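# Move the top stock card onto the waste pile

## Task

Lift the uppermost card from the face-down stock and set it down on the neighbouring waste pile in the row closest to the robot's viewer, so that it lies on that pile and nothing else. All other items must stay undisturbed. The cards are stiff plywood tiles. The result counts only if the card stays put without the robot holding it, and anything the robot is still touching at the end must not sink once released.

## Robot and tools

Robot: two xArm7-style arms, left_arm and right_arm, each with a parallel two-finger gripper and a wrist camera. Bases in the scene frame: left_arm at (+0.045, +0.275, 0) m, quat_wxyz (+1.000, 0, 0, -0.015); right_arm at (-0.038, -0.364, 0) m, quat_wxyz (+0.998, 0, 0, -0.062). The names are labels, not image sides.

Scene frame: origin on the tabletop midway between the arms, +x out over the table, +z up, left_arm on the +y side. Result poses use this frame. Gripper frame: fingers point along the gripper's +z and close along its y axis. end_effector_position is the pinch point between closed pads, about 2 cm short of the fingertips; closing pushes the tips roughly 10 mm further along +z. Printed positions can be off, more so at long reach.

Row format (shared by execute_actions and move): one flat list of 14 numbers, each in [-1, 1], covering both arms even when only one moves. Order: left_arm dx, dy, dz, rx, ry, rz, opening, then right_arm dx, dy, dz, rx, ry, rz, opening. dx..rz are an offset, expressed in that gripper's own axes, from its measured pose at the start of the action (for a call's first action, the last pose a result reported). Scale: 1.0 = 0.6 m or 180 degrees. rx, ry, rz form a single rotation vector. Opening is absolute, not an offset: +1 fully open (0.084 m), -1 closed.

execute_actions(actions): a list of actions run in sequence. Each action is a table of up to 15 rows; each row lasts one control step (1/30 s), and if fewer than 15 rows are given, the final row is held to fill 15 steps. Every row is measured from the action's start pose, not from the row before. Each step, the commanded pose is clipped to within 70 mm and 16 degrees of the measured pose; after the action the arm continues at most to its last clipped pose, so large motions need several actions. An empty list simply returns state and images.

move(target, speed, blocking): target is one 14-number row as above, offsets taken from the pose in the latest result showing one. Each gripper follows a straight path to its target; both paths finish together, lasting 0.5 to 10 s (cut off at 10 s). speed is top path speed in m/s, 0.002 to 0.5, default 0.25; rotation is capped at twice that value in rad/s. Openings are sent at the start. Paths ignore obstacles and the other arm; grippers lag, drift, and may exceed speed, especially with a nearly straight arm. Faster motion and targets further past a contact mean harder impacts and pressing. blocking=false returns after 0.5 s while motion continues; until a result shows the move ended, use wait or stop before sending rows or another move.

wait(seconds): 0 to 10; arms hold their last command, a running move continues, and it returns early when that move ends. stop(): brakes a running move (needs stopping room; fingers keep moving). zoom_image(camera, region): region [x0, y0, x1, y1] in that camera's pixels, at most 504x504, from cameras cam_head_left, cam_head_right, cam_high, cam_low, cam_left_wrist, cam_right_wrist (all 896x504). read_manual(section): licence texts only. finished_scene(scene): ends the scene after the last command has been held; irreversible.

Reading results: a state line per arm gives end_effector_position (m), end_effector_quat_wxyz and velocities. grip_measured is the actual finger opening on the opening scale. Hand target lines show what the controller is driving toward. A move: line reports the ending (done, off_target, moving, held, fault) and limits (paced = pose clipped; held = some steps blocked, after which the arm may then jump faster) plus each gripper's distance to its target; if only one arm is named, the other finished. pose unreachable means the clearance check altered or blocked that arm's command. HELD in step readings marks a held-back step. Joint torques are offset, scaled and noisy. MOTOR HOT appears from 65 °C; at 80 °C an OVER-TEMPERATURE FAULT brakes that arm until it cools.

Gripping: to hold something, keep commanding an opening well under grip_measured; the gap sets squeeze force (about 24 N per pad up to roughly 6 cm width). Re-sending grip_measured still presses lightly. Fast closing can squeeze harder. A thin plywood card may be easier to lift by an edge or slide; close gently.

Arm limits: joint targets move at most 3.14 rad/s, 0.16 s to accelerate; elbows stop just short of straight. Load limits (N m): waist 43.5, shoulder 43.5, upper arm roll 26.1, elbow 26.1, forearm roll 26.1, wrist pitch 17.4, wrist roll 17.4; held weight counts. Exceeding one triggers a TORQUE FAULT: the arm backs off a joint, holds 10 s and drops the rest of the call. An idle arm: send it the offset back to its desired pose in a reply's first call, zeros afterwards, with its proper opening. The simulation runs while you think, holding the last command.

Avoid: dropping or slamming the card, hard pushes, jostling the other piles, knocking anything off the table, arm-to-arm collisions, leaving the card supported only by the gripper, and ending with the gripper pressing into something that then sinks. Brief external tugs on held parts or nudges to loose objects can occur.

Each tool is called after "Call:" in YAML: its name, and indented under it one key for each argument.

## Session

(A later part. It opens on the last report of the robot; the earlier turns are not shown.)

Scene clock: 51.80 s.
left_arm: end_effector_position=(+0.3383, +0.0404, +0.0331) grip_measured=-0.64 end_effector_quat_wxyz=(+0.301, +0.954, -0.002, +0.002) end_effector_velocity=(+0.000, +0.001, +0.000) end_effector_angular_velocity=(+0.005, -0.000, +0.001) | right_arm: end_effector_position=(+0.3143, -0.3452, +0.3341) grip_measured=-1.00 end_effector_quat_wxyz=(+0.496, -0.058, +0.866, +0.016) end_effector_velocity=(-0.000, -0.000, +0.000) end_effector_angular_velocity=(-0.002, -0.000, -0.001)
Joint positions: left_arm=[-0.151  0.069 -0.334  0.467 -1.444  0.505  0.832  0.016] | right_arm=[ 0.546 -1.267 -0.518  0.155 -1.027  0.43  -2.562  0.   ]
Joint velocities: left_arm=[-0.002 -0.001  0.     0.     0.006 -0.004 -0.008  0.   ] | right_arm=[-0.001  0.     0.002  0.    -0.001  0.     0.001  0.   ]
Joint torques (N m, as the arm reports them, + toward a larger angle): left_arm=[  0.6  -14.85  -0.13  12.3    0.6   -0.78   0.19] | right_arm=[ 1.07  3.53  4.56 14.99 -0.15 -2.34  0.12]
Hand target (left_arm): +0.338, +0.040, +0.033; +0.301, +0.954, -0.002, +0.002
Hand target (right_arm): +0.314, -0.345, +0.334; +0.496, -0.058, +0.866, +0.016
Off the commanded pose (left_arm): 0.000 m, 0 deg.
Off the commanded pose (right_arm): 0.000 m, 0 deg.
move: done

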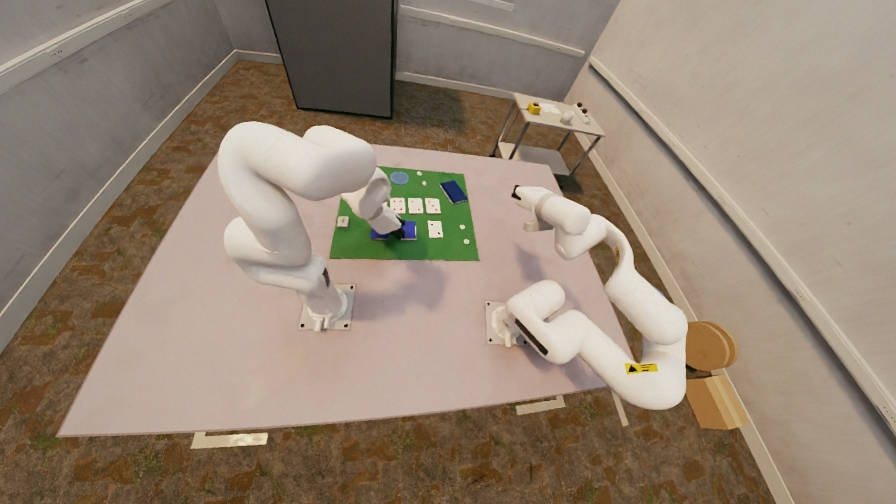

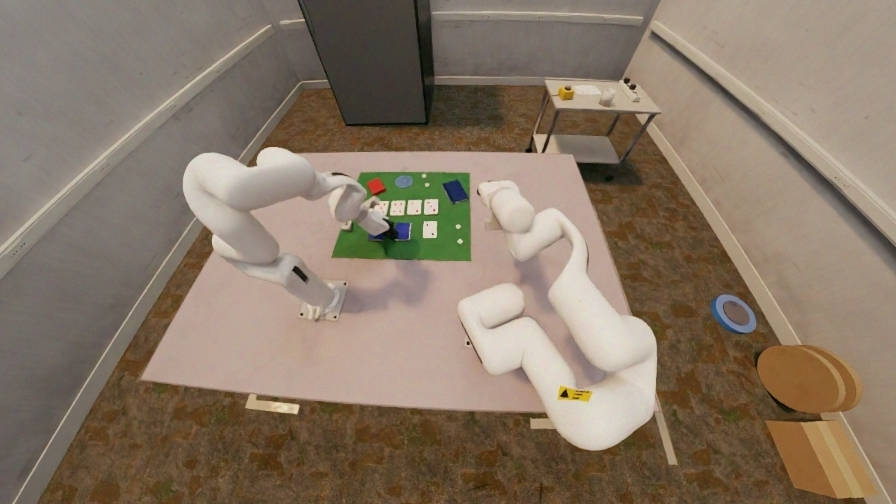

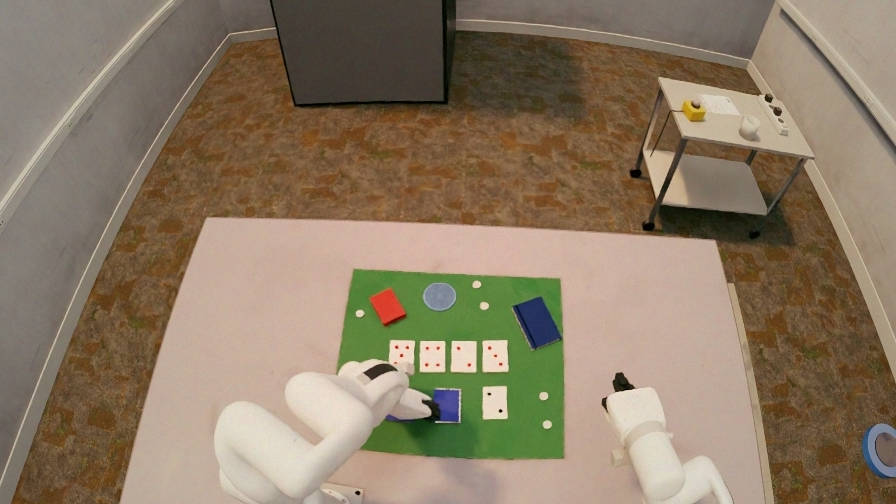

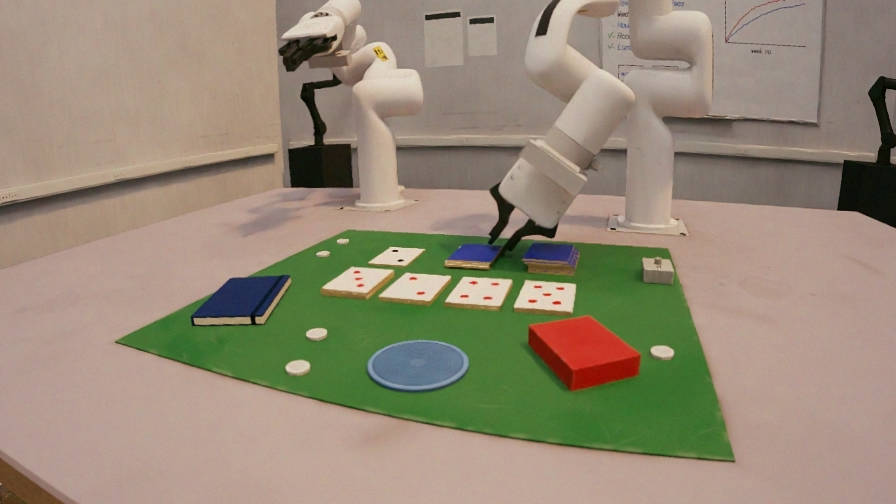

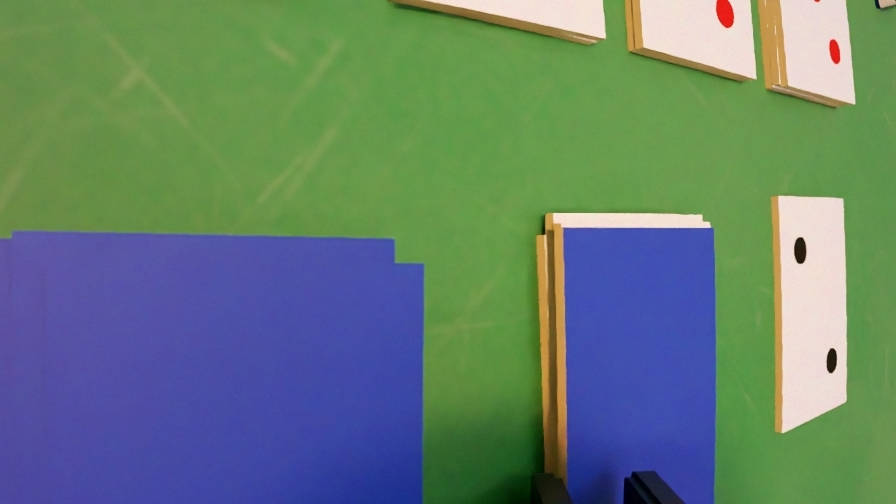

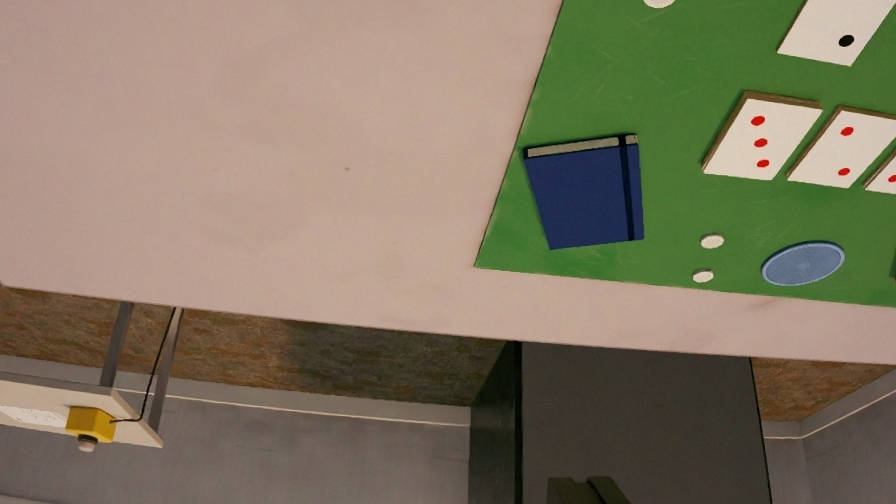

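Call:
move:
  target: [0.0445,-0.0644,-0.1306,0.1944,0,0,-0.62,0,0,0,0,0,0,-1]
  speed: 0.2

Call:
move:
  target: [0,0,0.05,0,0,0,1,0,0,0,0,0,0,-1]
  speed: 0.04

Scene clock: 54.70 s.
left_arm: end_effector_position=(+0.3647, +0.1171, +0.0750) grip_measured=-0.64 end_effector_quat_wxyz=(+0.001, +1.000, -0.001, +0.002) end_effector_velocity=(+0.001, -0.001, +0.001) end_effector_angular_velocity=(+0.004, -0.002, -0.001) | right_arm: end_effector_position=(+0.3143, -0.3452, +0.3341) grip_measured=-1.00 end_effector_quat_wxyz=(+0.496, -0.058, +0.866, +0.016) end_effector_velocity=(+0.000, -0.000, +0.001) end_effector_angular_velocity=(+0.001, -0.001, -0.001)
Joint positions: left_arm=[-0.033 -0.116 -0.405  0.498 -0.079  0.602 -0.399  0.016] | right_arm=[ 0.546 -1.267 -0.518  0.155 -1.027  0.43  -2.562  0.   ]
Joint velocities: left_arm=[ 0.001  0.001 -0.002  0.005  0.01   0.004 -0.008  0.   ] | right_arm=[-0.    -0.     0.001  0.001  0.001 -0.     0.001  0.   ]
Joint torques (N m, as the arm reports them, + toward a larger angle): left_arm=[  0.43 -12.78   1.07  15.68   0.45  -1.49   0.01] | right_arm=[ 0.82  3.43  4.52 15.06 -0.03 -2.31  0.18]
Hand target (left_arm): +0.365, +0.117, +0.075; +0.001, +1.000, -0.001, +0.002
Hand target (right_arm): +0.314, -0.345, +0.334; +0.496, -0.058, +0.866, +0.016
Off the commanded pose (left_arm): 0.000 m, 0 deg.
Off the commanded pose (right_arm): 0.000 m, 0 deg.
move: done

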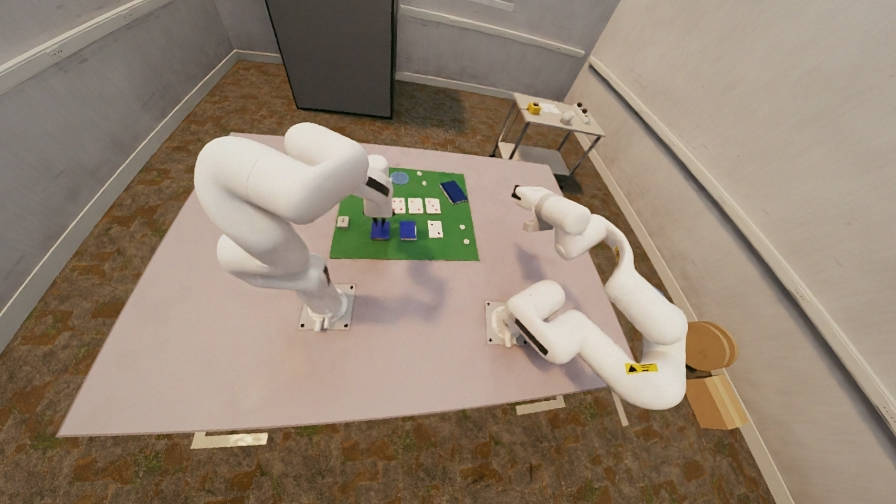

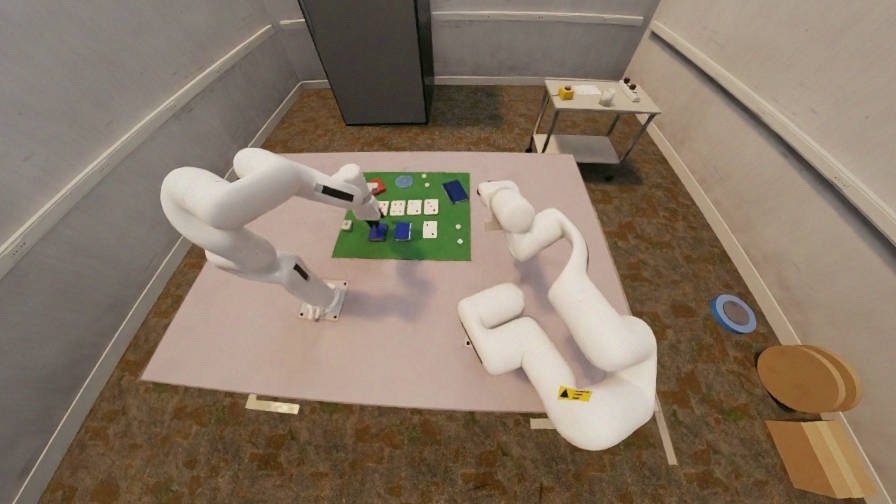

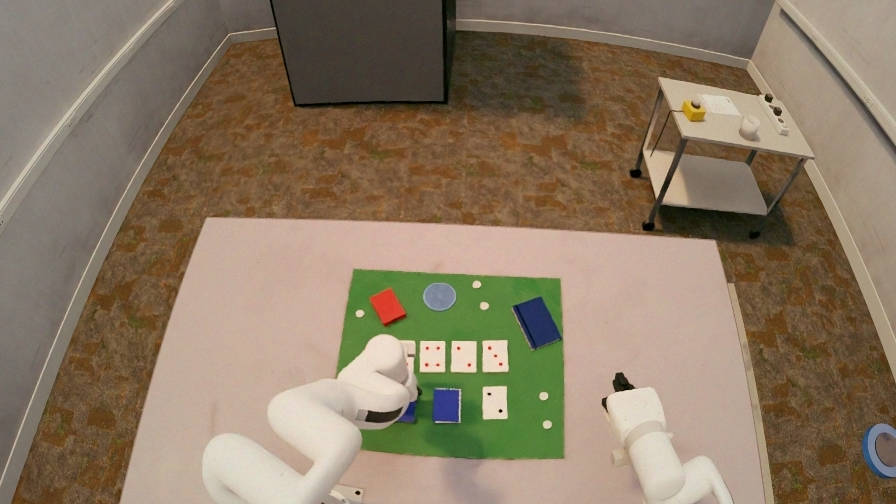

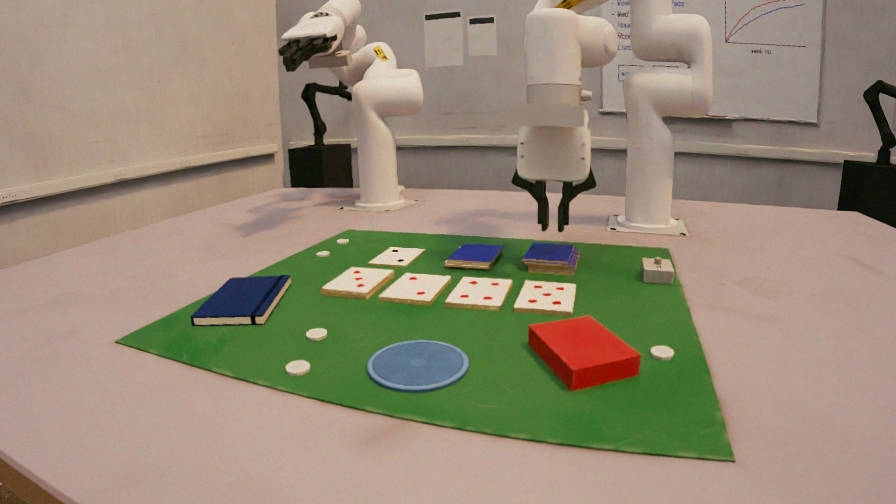

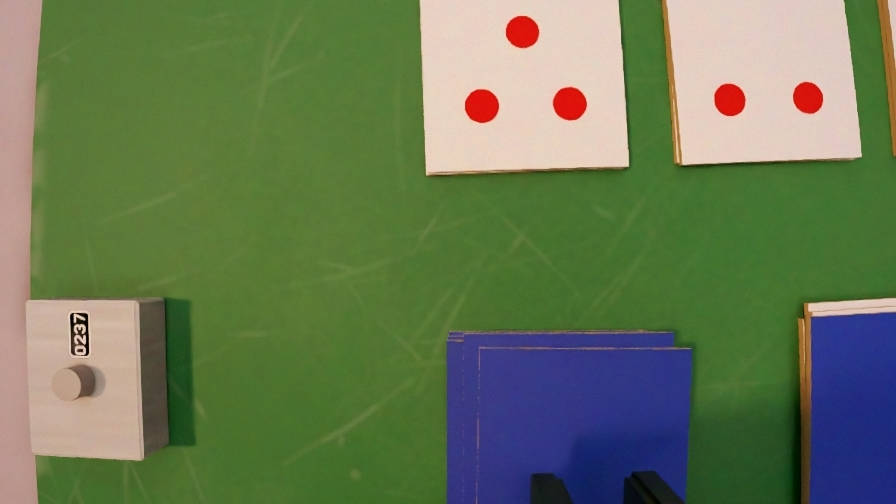

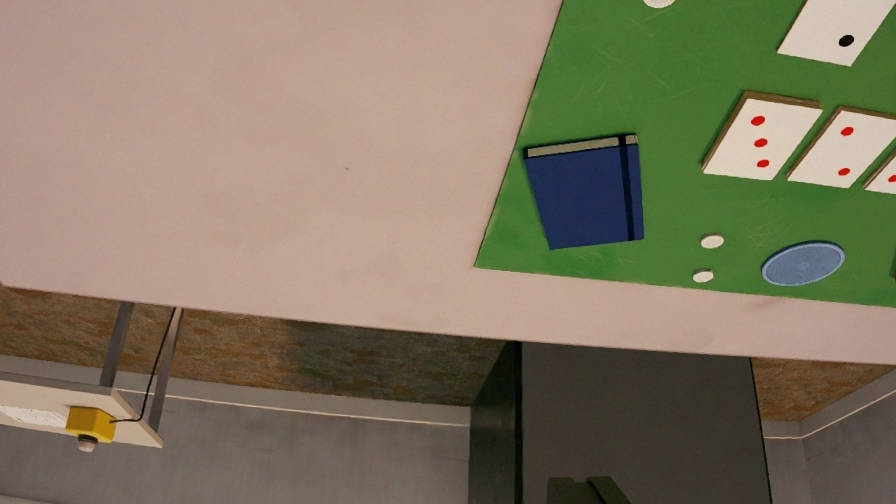

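Scene clock: 55.73 s.
left_arm: end_effector_position=(+0.3649, +0.1169, +0.0452) grip_measured=+1.00 end_effector_quat_wxyz=(+0.001, +1.000, -0.001, +0.002) end_effector_velocity=(+0.001, -0.001, +0.000) end_effector_angular_velocity=(-0.000, -0.005, -0.002) | right_arm: end_effector_position=(+0.3143, -0.3452, +0.3341) grip_measured=-1.00 end_effector_quat_wxyz=(+0.496, -0.058, +0.866, +0.016) end_effector_velocity=(+0.000, -0.000, -0.000) end_effector_angular_velocity=(+0.002, +0.001, -0.001)
Joint positions: left_arm=[-0.022 -0.015 -0.409  0.482 -0.012  0.491 -0.449  0.084] | right_arm=[ 0.546 -1.267 -0.518  0.155 -1.027  0.43  -2.562  0.   ]
Joint velocities: left_arm=[ 0.     0.001 -0.001  0.001  0.005 -0.004 -0.003 -0.   ] | right_arm=[-0.     0.    -0.002  0.     0.001  0.     0.     0.   ]
Joint torques (N m, as the arm reports them, + toward a larger angle): left_arm=[  0.61 -13.94   0.38  14.5    0.48  -1.7   -0.05] | right_arm=[ 0.87  3.41  4.41 15.11 -0.06 -2.24  0.17]
Hand target (left_arm): +0.365, +0.117, +0.045; +0.001, +1.000, -0.001, +0.002
Hand target (right_arm): +0.314, -0.345, +0.334; +0.496, -0.058, +0.866, +0.016
Off the commanded pose (left_arm): 0.000 m, 0 deg.
Off the commanded pose (right_arm): 0.000 m, 0 deg.
move: done

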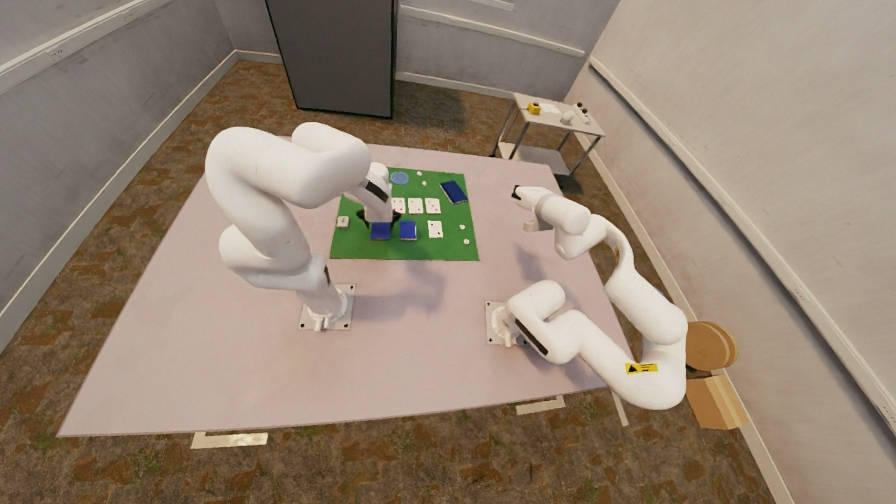

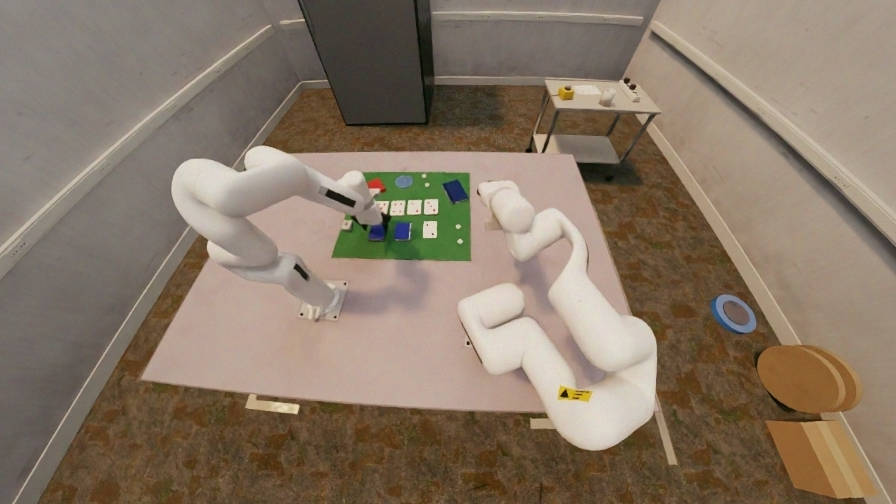

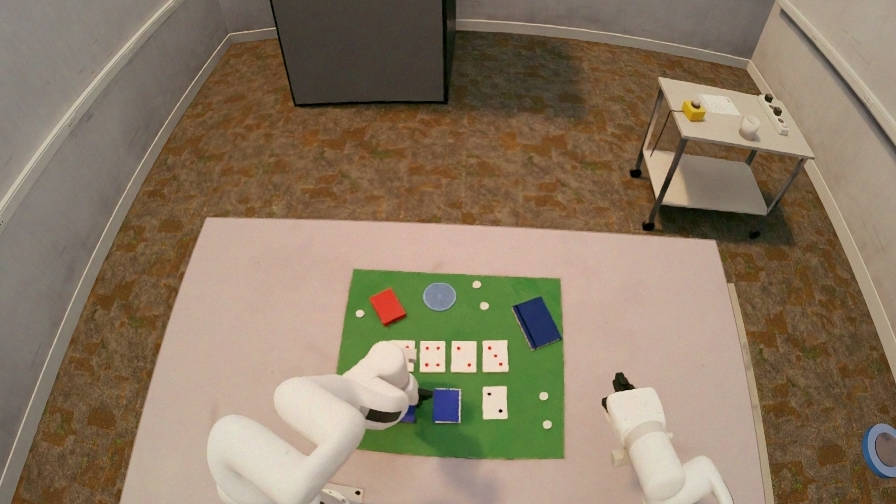

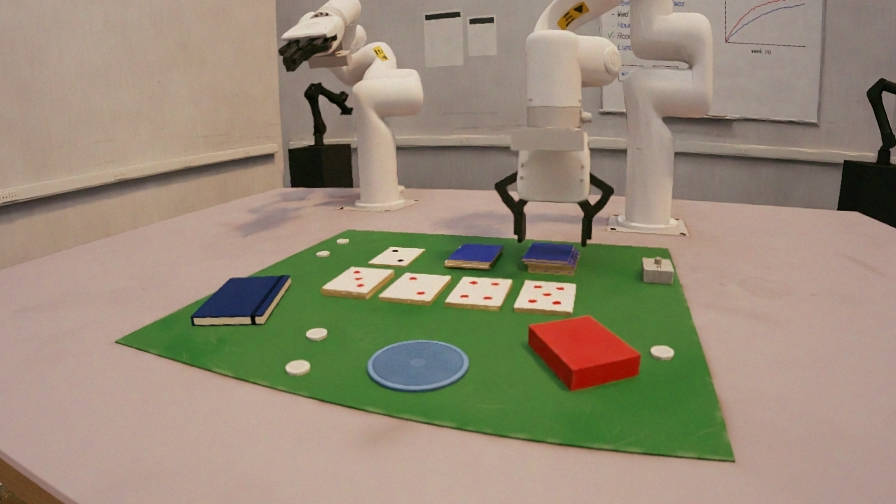

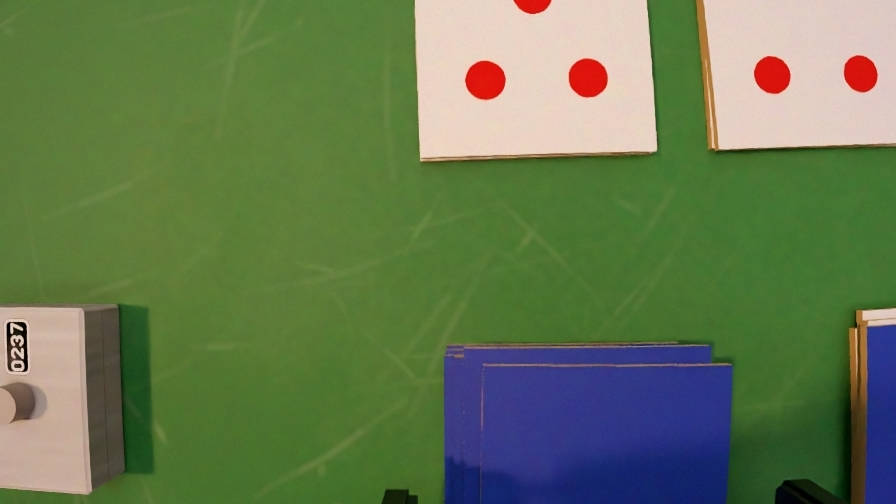

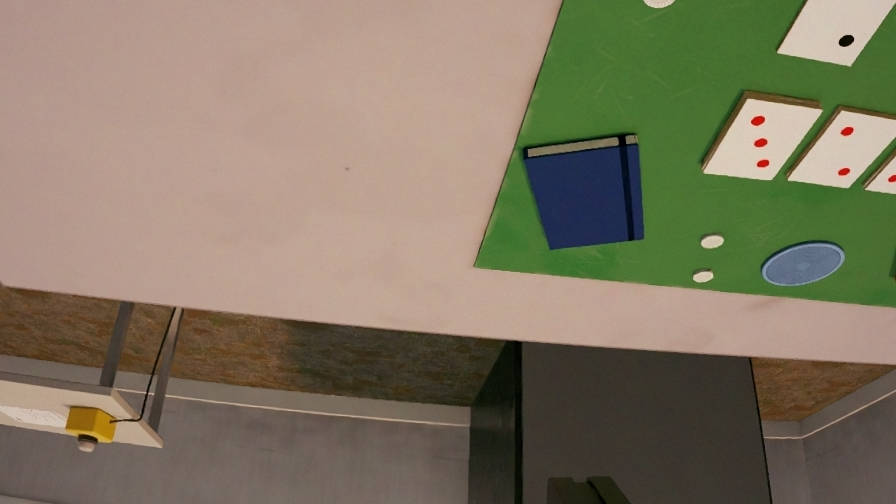

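Call:
move:
  target: [0,0,0.0385,0,0,0,1,0,0,0,0,0,0,-1]
  speed: 0.05

Call:
move:
  target: [0,-0.0133,0,0,0,0,1,0,0,0,0,0,0,-1]
  speed: 0.015

Call:
zoom_image:
  camera: "cam_low"
  region: [480,200,620,290]

Scene clock: 56.97 s.
left_arm: end_effector_position=(+0.3651, +0.1166, +0.0224) grip_measured=+1.00 end_effector_quat_wxyz=(+0.001, +1.000, -0.001, +0.002) end_effector_velocity=(+0.001, -0.000, -0.000) end_effector_angular_velocity=(+0.000, -0.003, +0.001) | right_arm: end_effector_position=(+0.3143, -0.3452, +0.3341) grip_measured=-1.00 end_effector_quat_wxyz=(+0.496, -0.058, +0.866, +0.016) end_effector_velocity=(+0.000, -0.000, -0.000) end_effector_angular_velocity=(-0.000, +0.001, +0.000)
Joint positions: left_arm=[-0.019  0.07  -0.398  0.478  0.068  0.409 -0.507  0.084] | right_arm=[ 0.546 -1.267 -0.518  0.155 -1.027  0.43  -2.562  0.   ]
Joint velocities: left_arm=[-0.002  0.002  0.002 -0.     0.006 -0.005 -0.007  0.   ] | right_arm=[-0.     0.    -0.001 -0.    -0.     0.    -0.001  0.   ]
Joint torques (N m, as the arm reports them, + toward a larger angle): left_arm=[  0.58 -15.35  -0.14  13.26   0.6   -1.66   0.1 ] | right_arm=[ 0.88  3.6   4.53 15.12 -0.12 -2.21  0.09]
Hand target (left_arm): +0.365, +0.117, +0.022; +0.001, +1.000, -0.001, +0.002
Hand target (right_arm): +0.314, -0.345, +0.334; +0.496, -0.058, +0.866, +0.016
Off the commanded pose (left_arm): 0.000 m, 0 deg.
Off the commanded pose (right_arm): 0.000 m, 0 deg.
move: done

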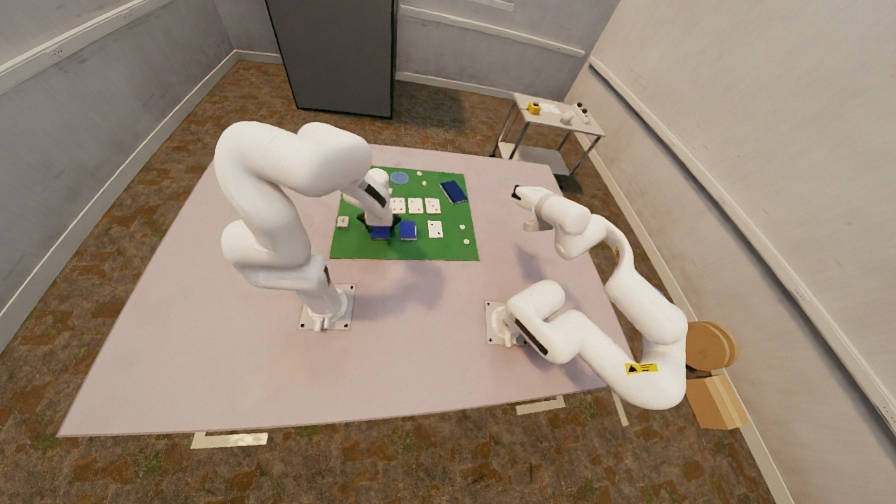

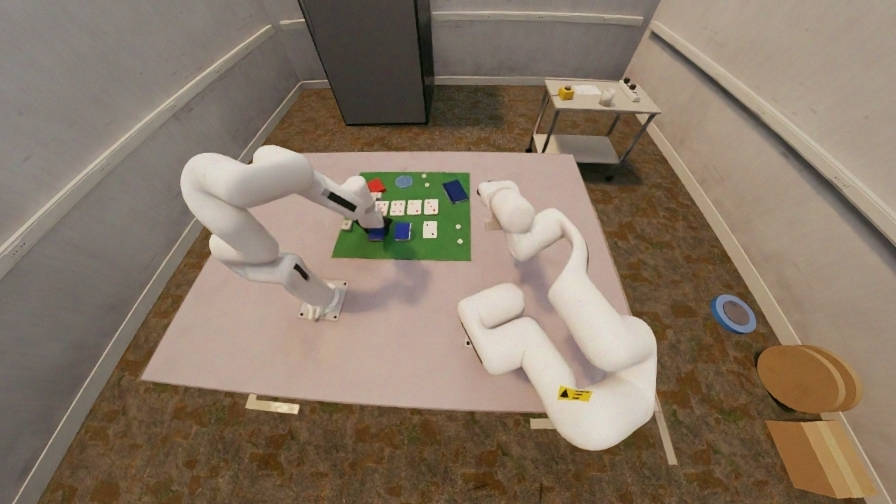

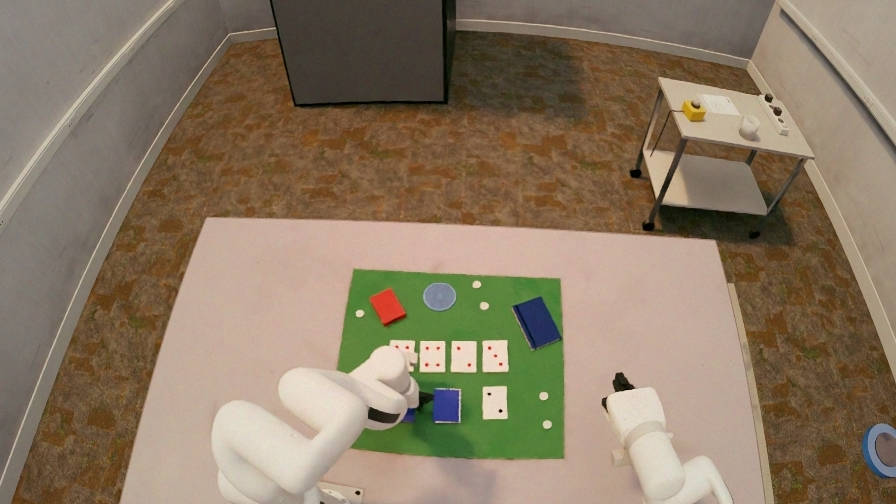

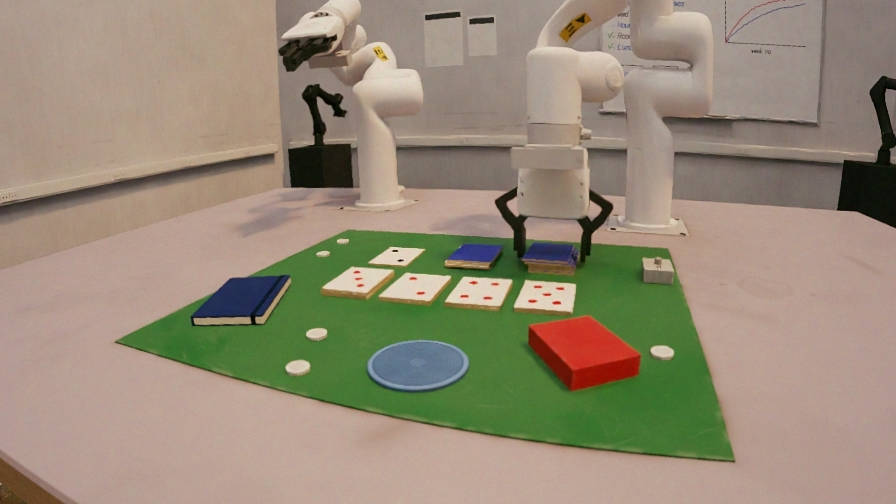

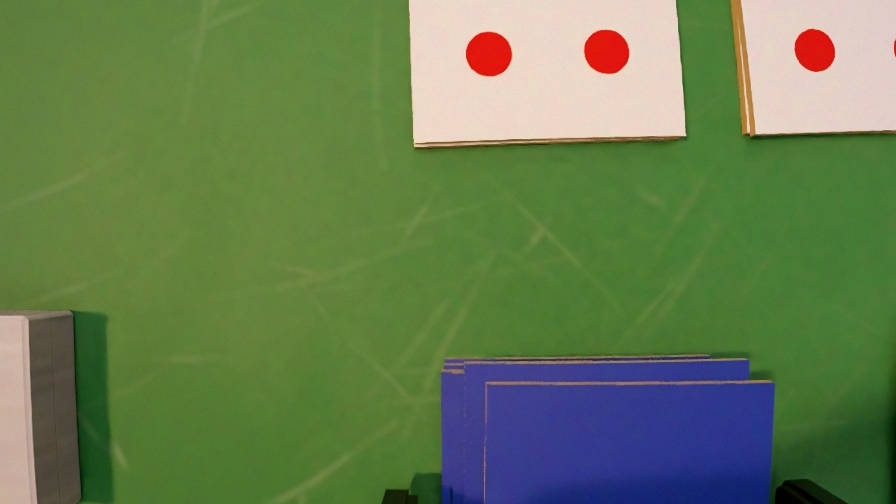

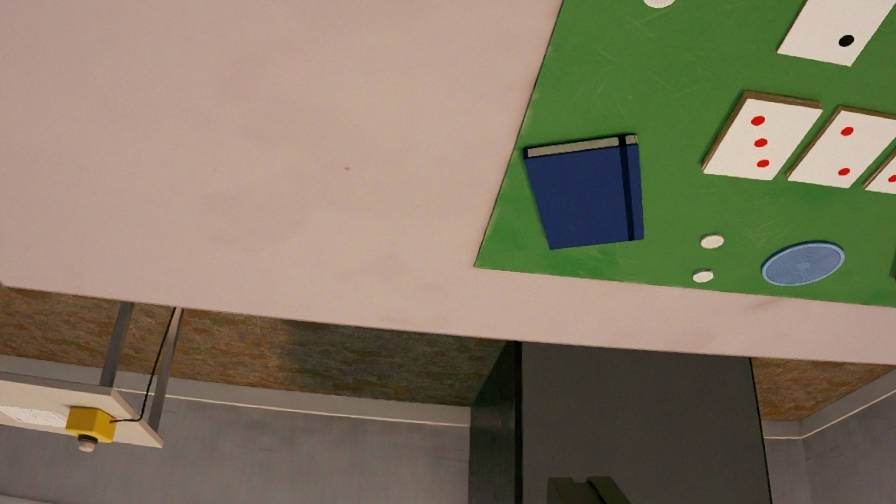

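Scene clock: 57.73 s.
left_arm: end_effector_position=(+0.3651, +0.1246, +0.0223) grip_measured=+1.00 end_effector_quat_wxyz=(+0.001, +1.000, -0.001, +0.002) end_effector_velocity=(-0.001, +0.001, -0.001) end_effector_angular_velocity=(+0.000, +0.002, -0.001) | right_arm: end_effector_position=(+0.3143, -0.3452, +0.3341) grip_measured=-1.00 end_effector_quat_wxyz=(+0.496, -0.058, +0.866, +0.016) end_effector_velocity=(+0.000, -0.000, +0.000) end_effector_angular_velocity=(+0.002, -0.000, -0.001)
Joint positions: left_arm=[-0.008  0.06  -0.392  0.466  0.058  0.405 -0.48   0.084] | right_arm=[ 0.546 -1.267 -0.518  0.155 -1.027  0.43  -2.562  0.   ]
Joint velocities: left_arm=[ 0.     0.002  0.001 -0.001 -0.001 -0.     0.003 -0.   ] | right_arm=[ 0.     0.    -0.001  0.001  0.    -0.     0.     0.   ]
Joint torques (N m, as the arm reports them, + toward a larger angle): left_arm=[  0.62 -15.11  -0.2   13.23   0.44  -1.59   0.06] | right_arm=[ 0.81  3.62  4.46 15.05 -0.05 -2.25  0.14]
Hand target (left_arm): +0.365, +0.125, +0.022; +0.001, +1.000, -0.001, +0.002
Hand target (right_arm): +0.314, -0.345, +0.334; +0.496, -0.058, +0.866, +0.016
Off the commanded pose (left_arm): 0.000 m, 0 deg.
Off the commanded pose (right_arm): 0.000 m, 0 deg.
move: done

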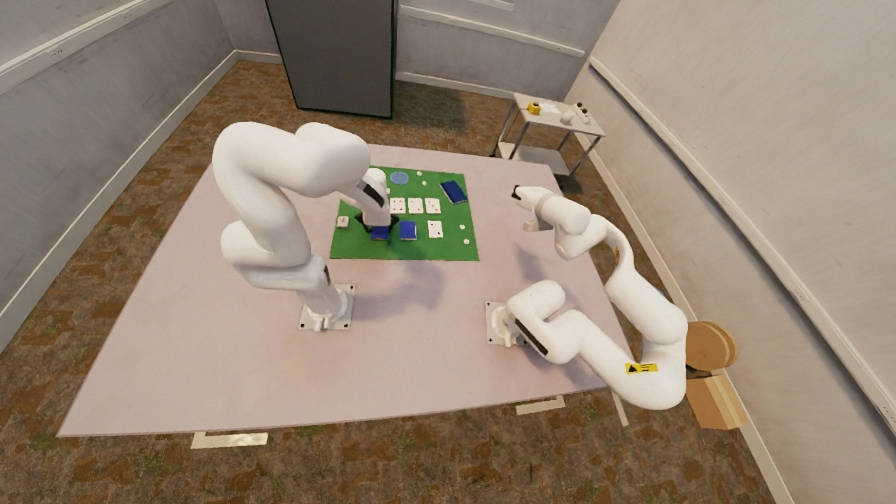

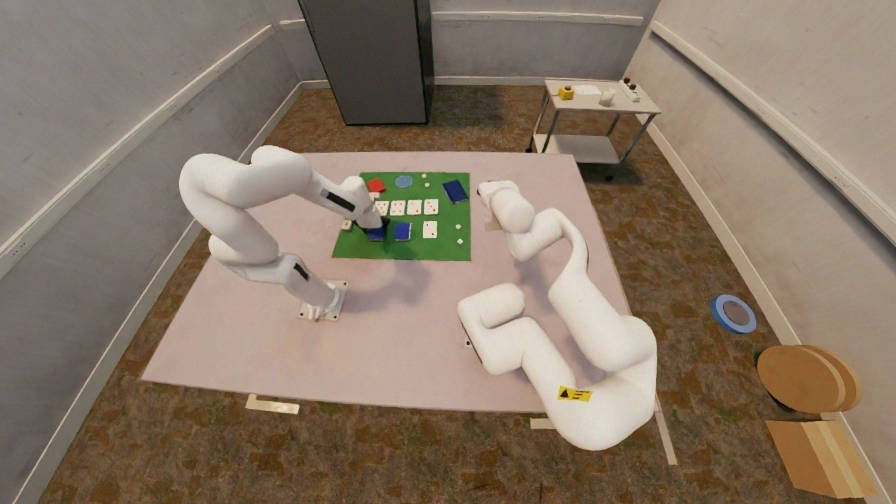

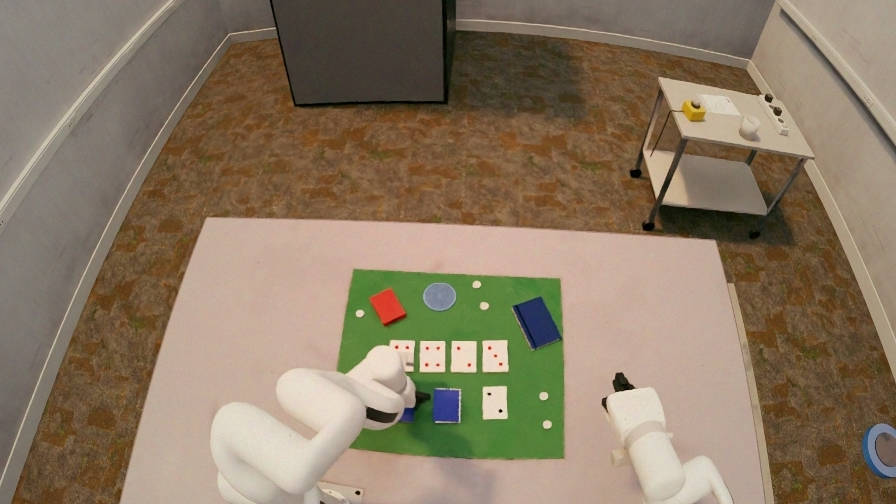

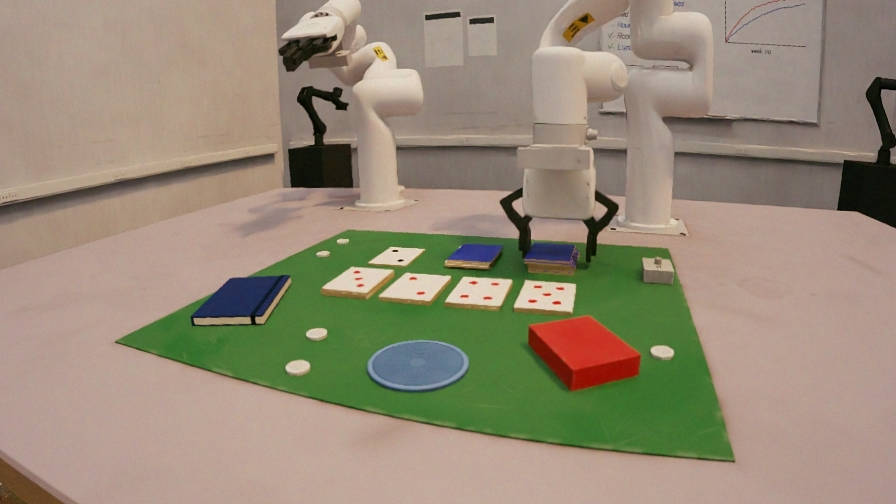

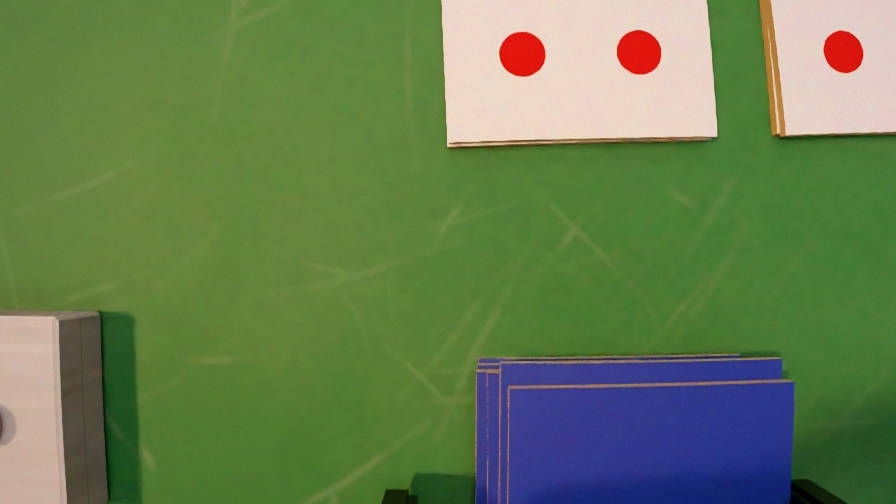

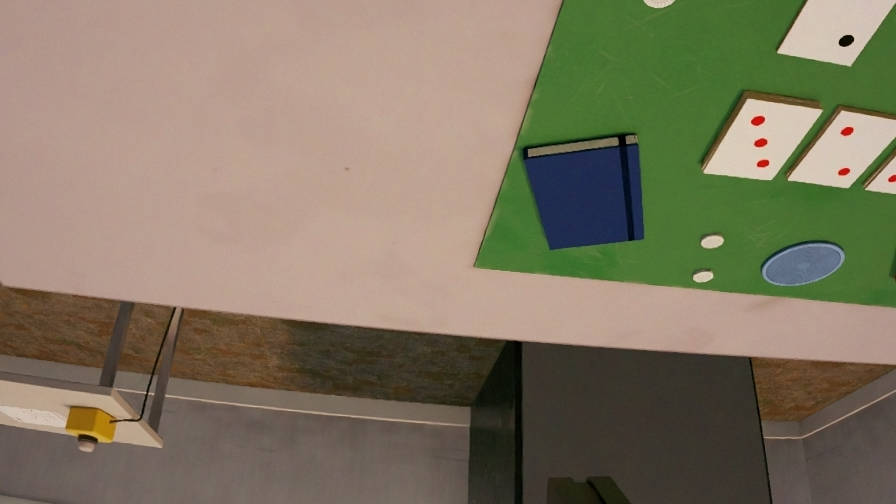

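Region (480, 200, 620, 290) of cam_low's 896x504 image, scaled by 3.600, with more detail than that image has; it fills the top 324 rows of this view, and the rest is white.

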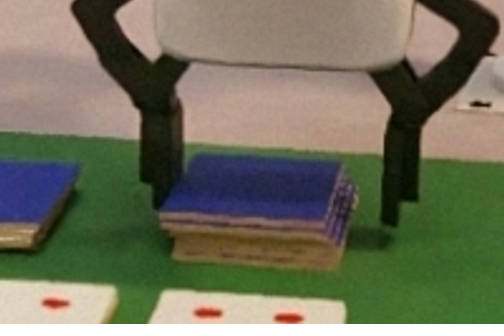

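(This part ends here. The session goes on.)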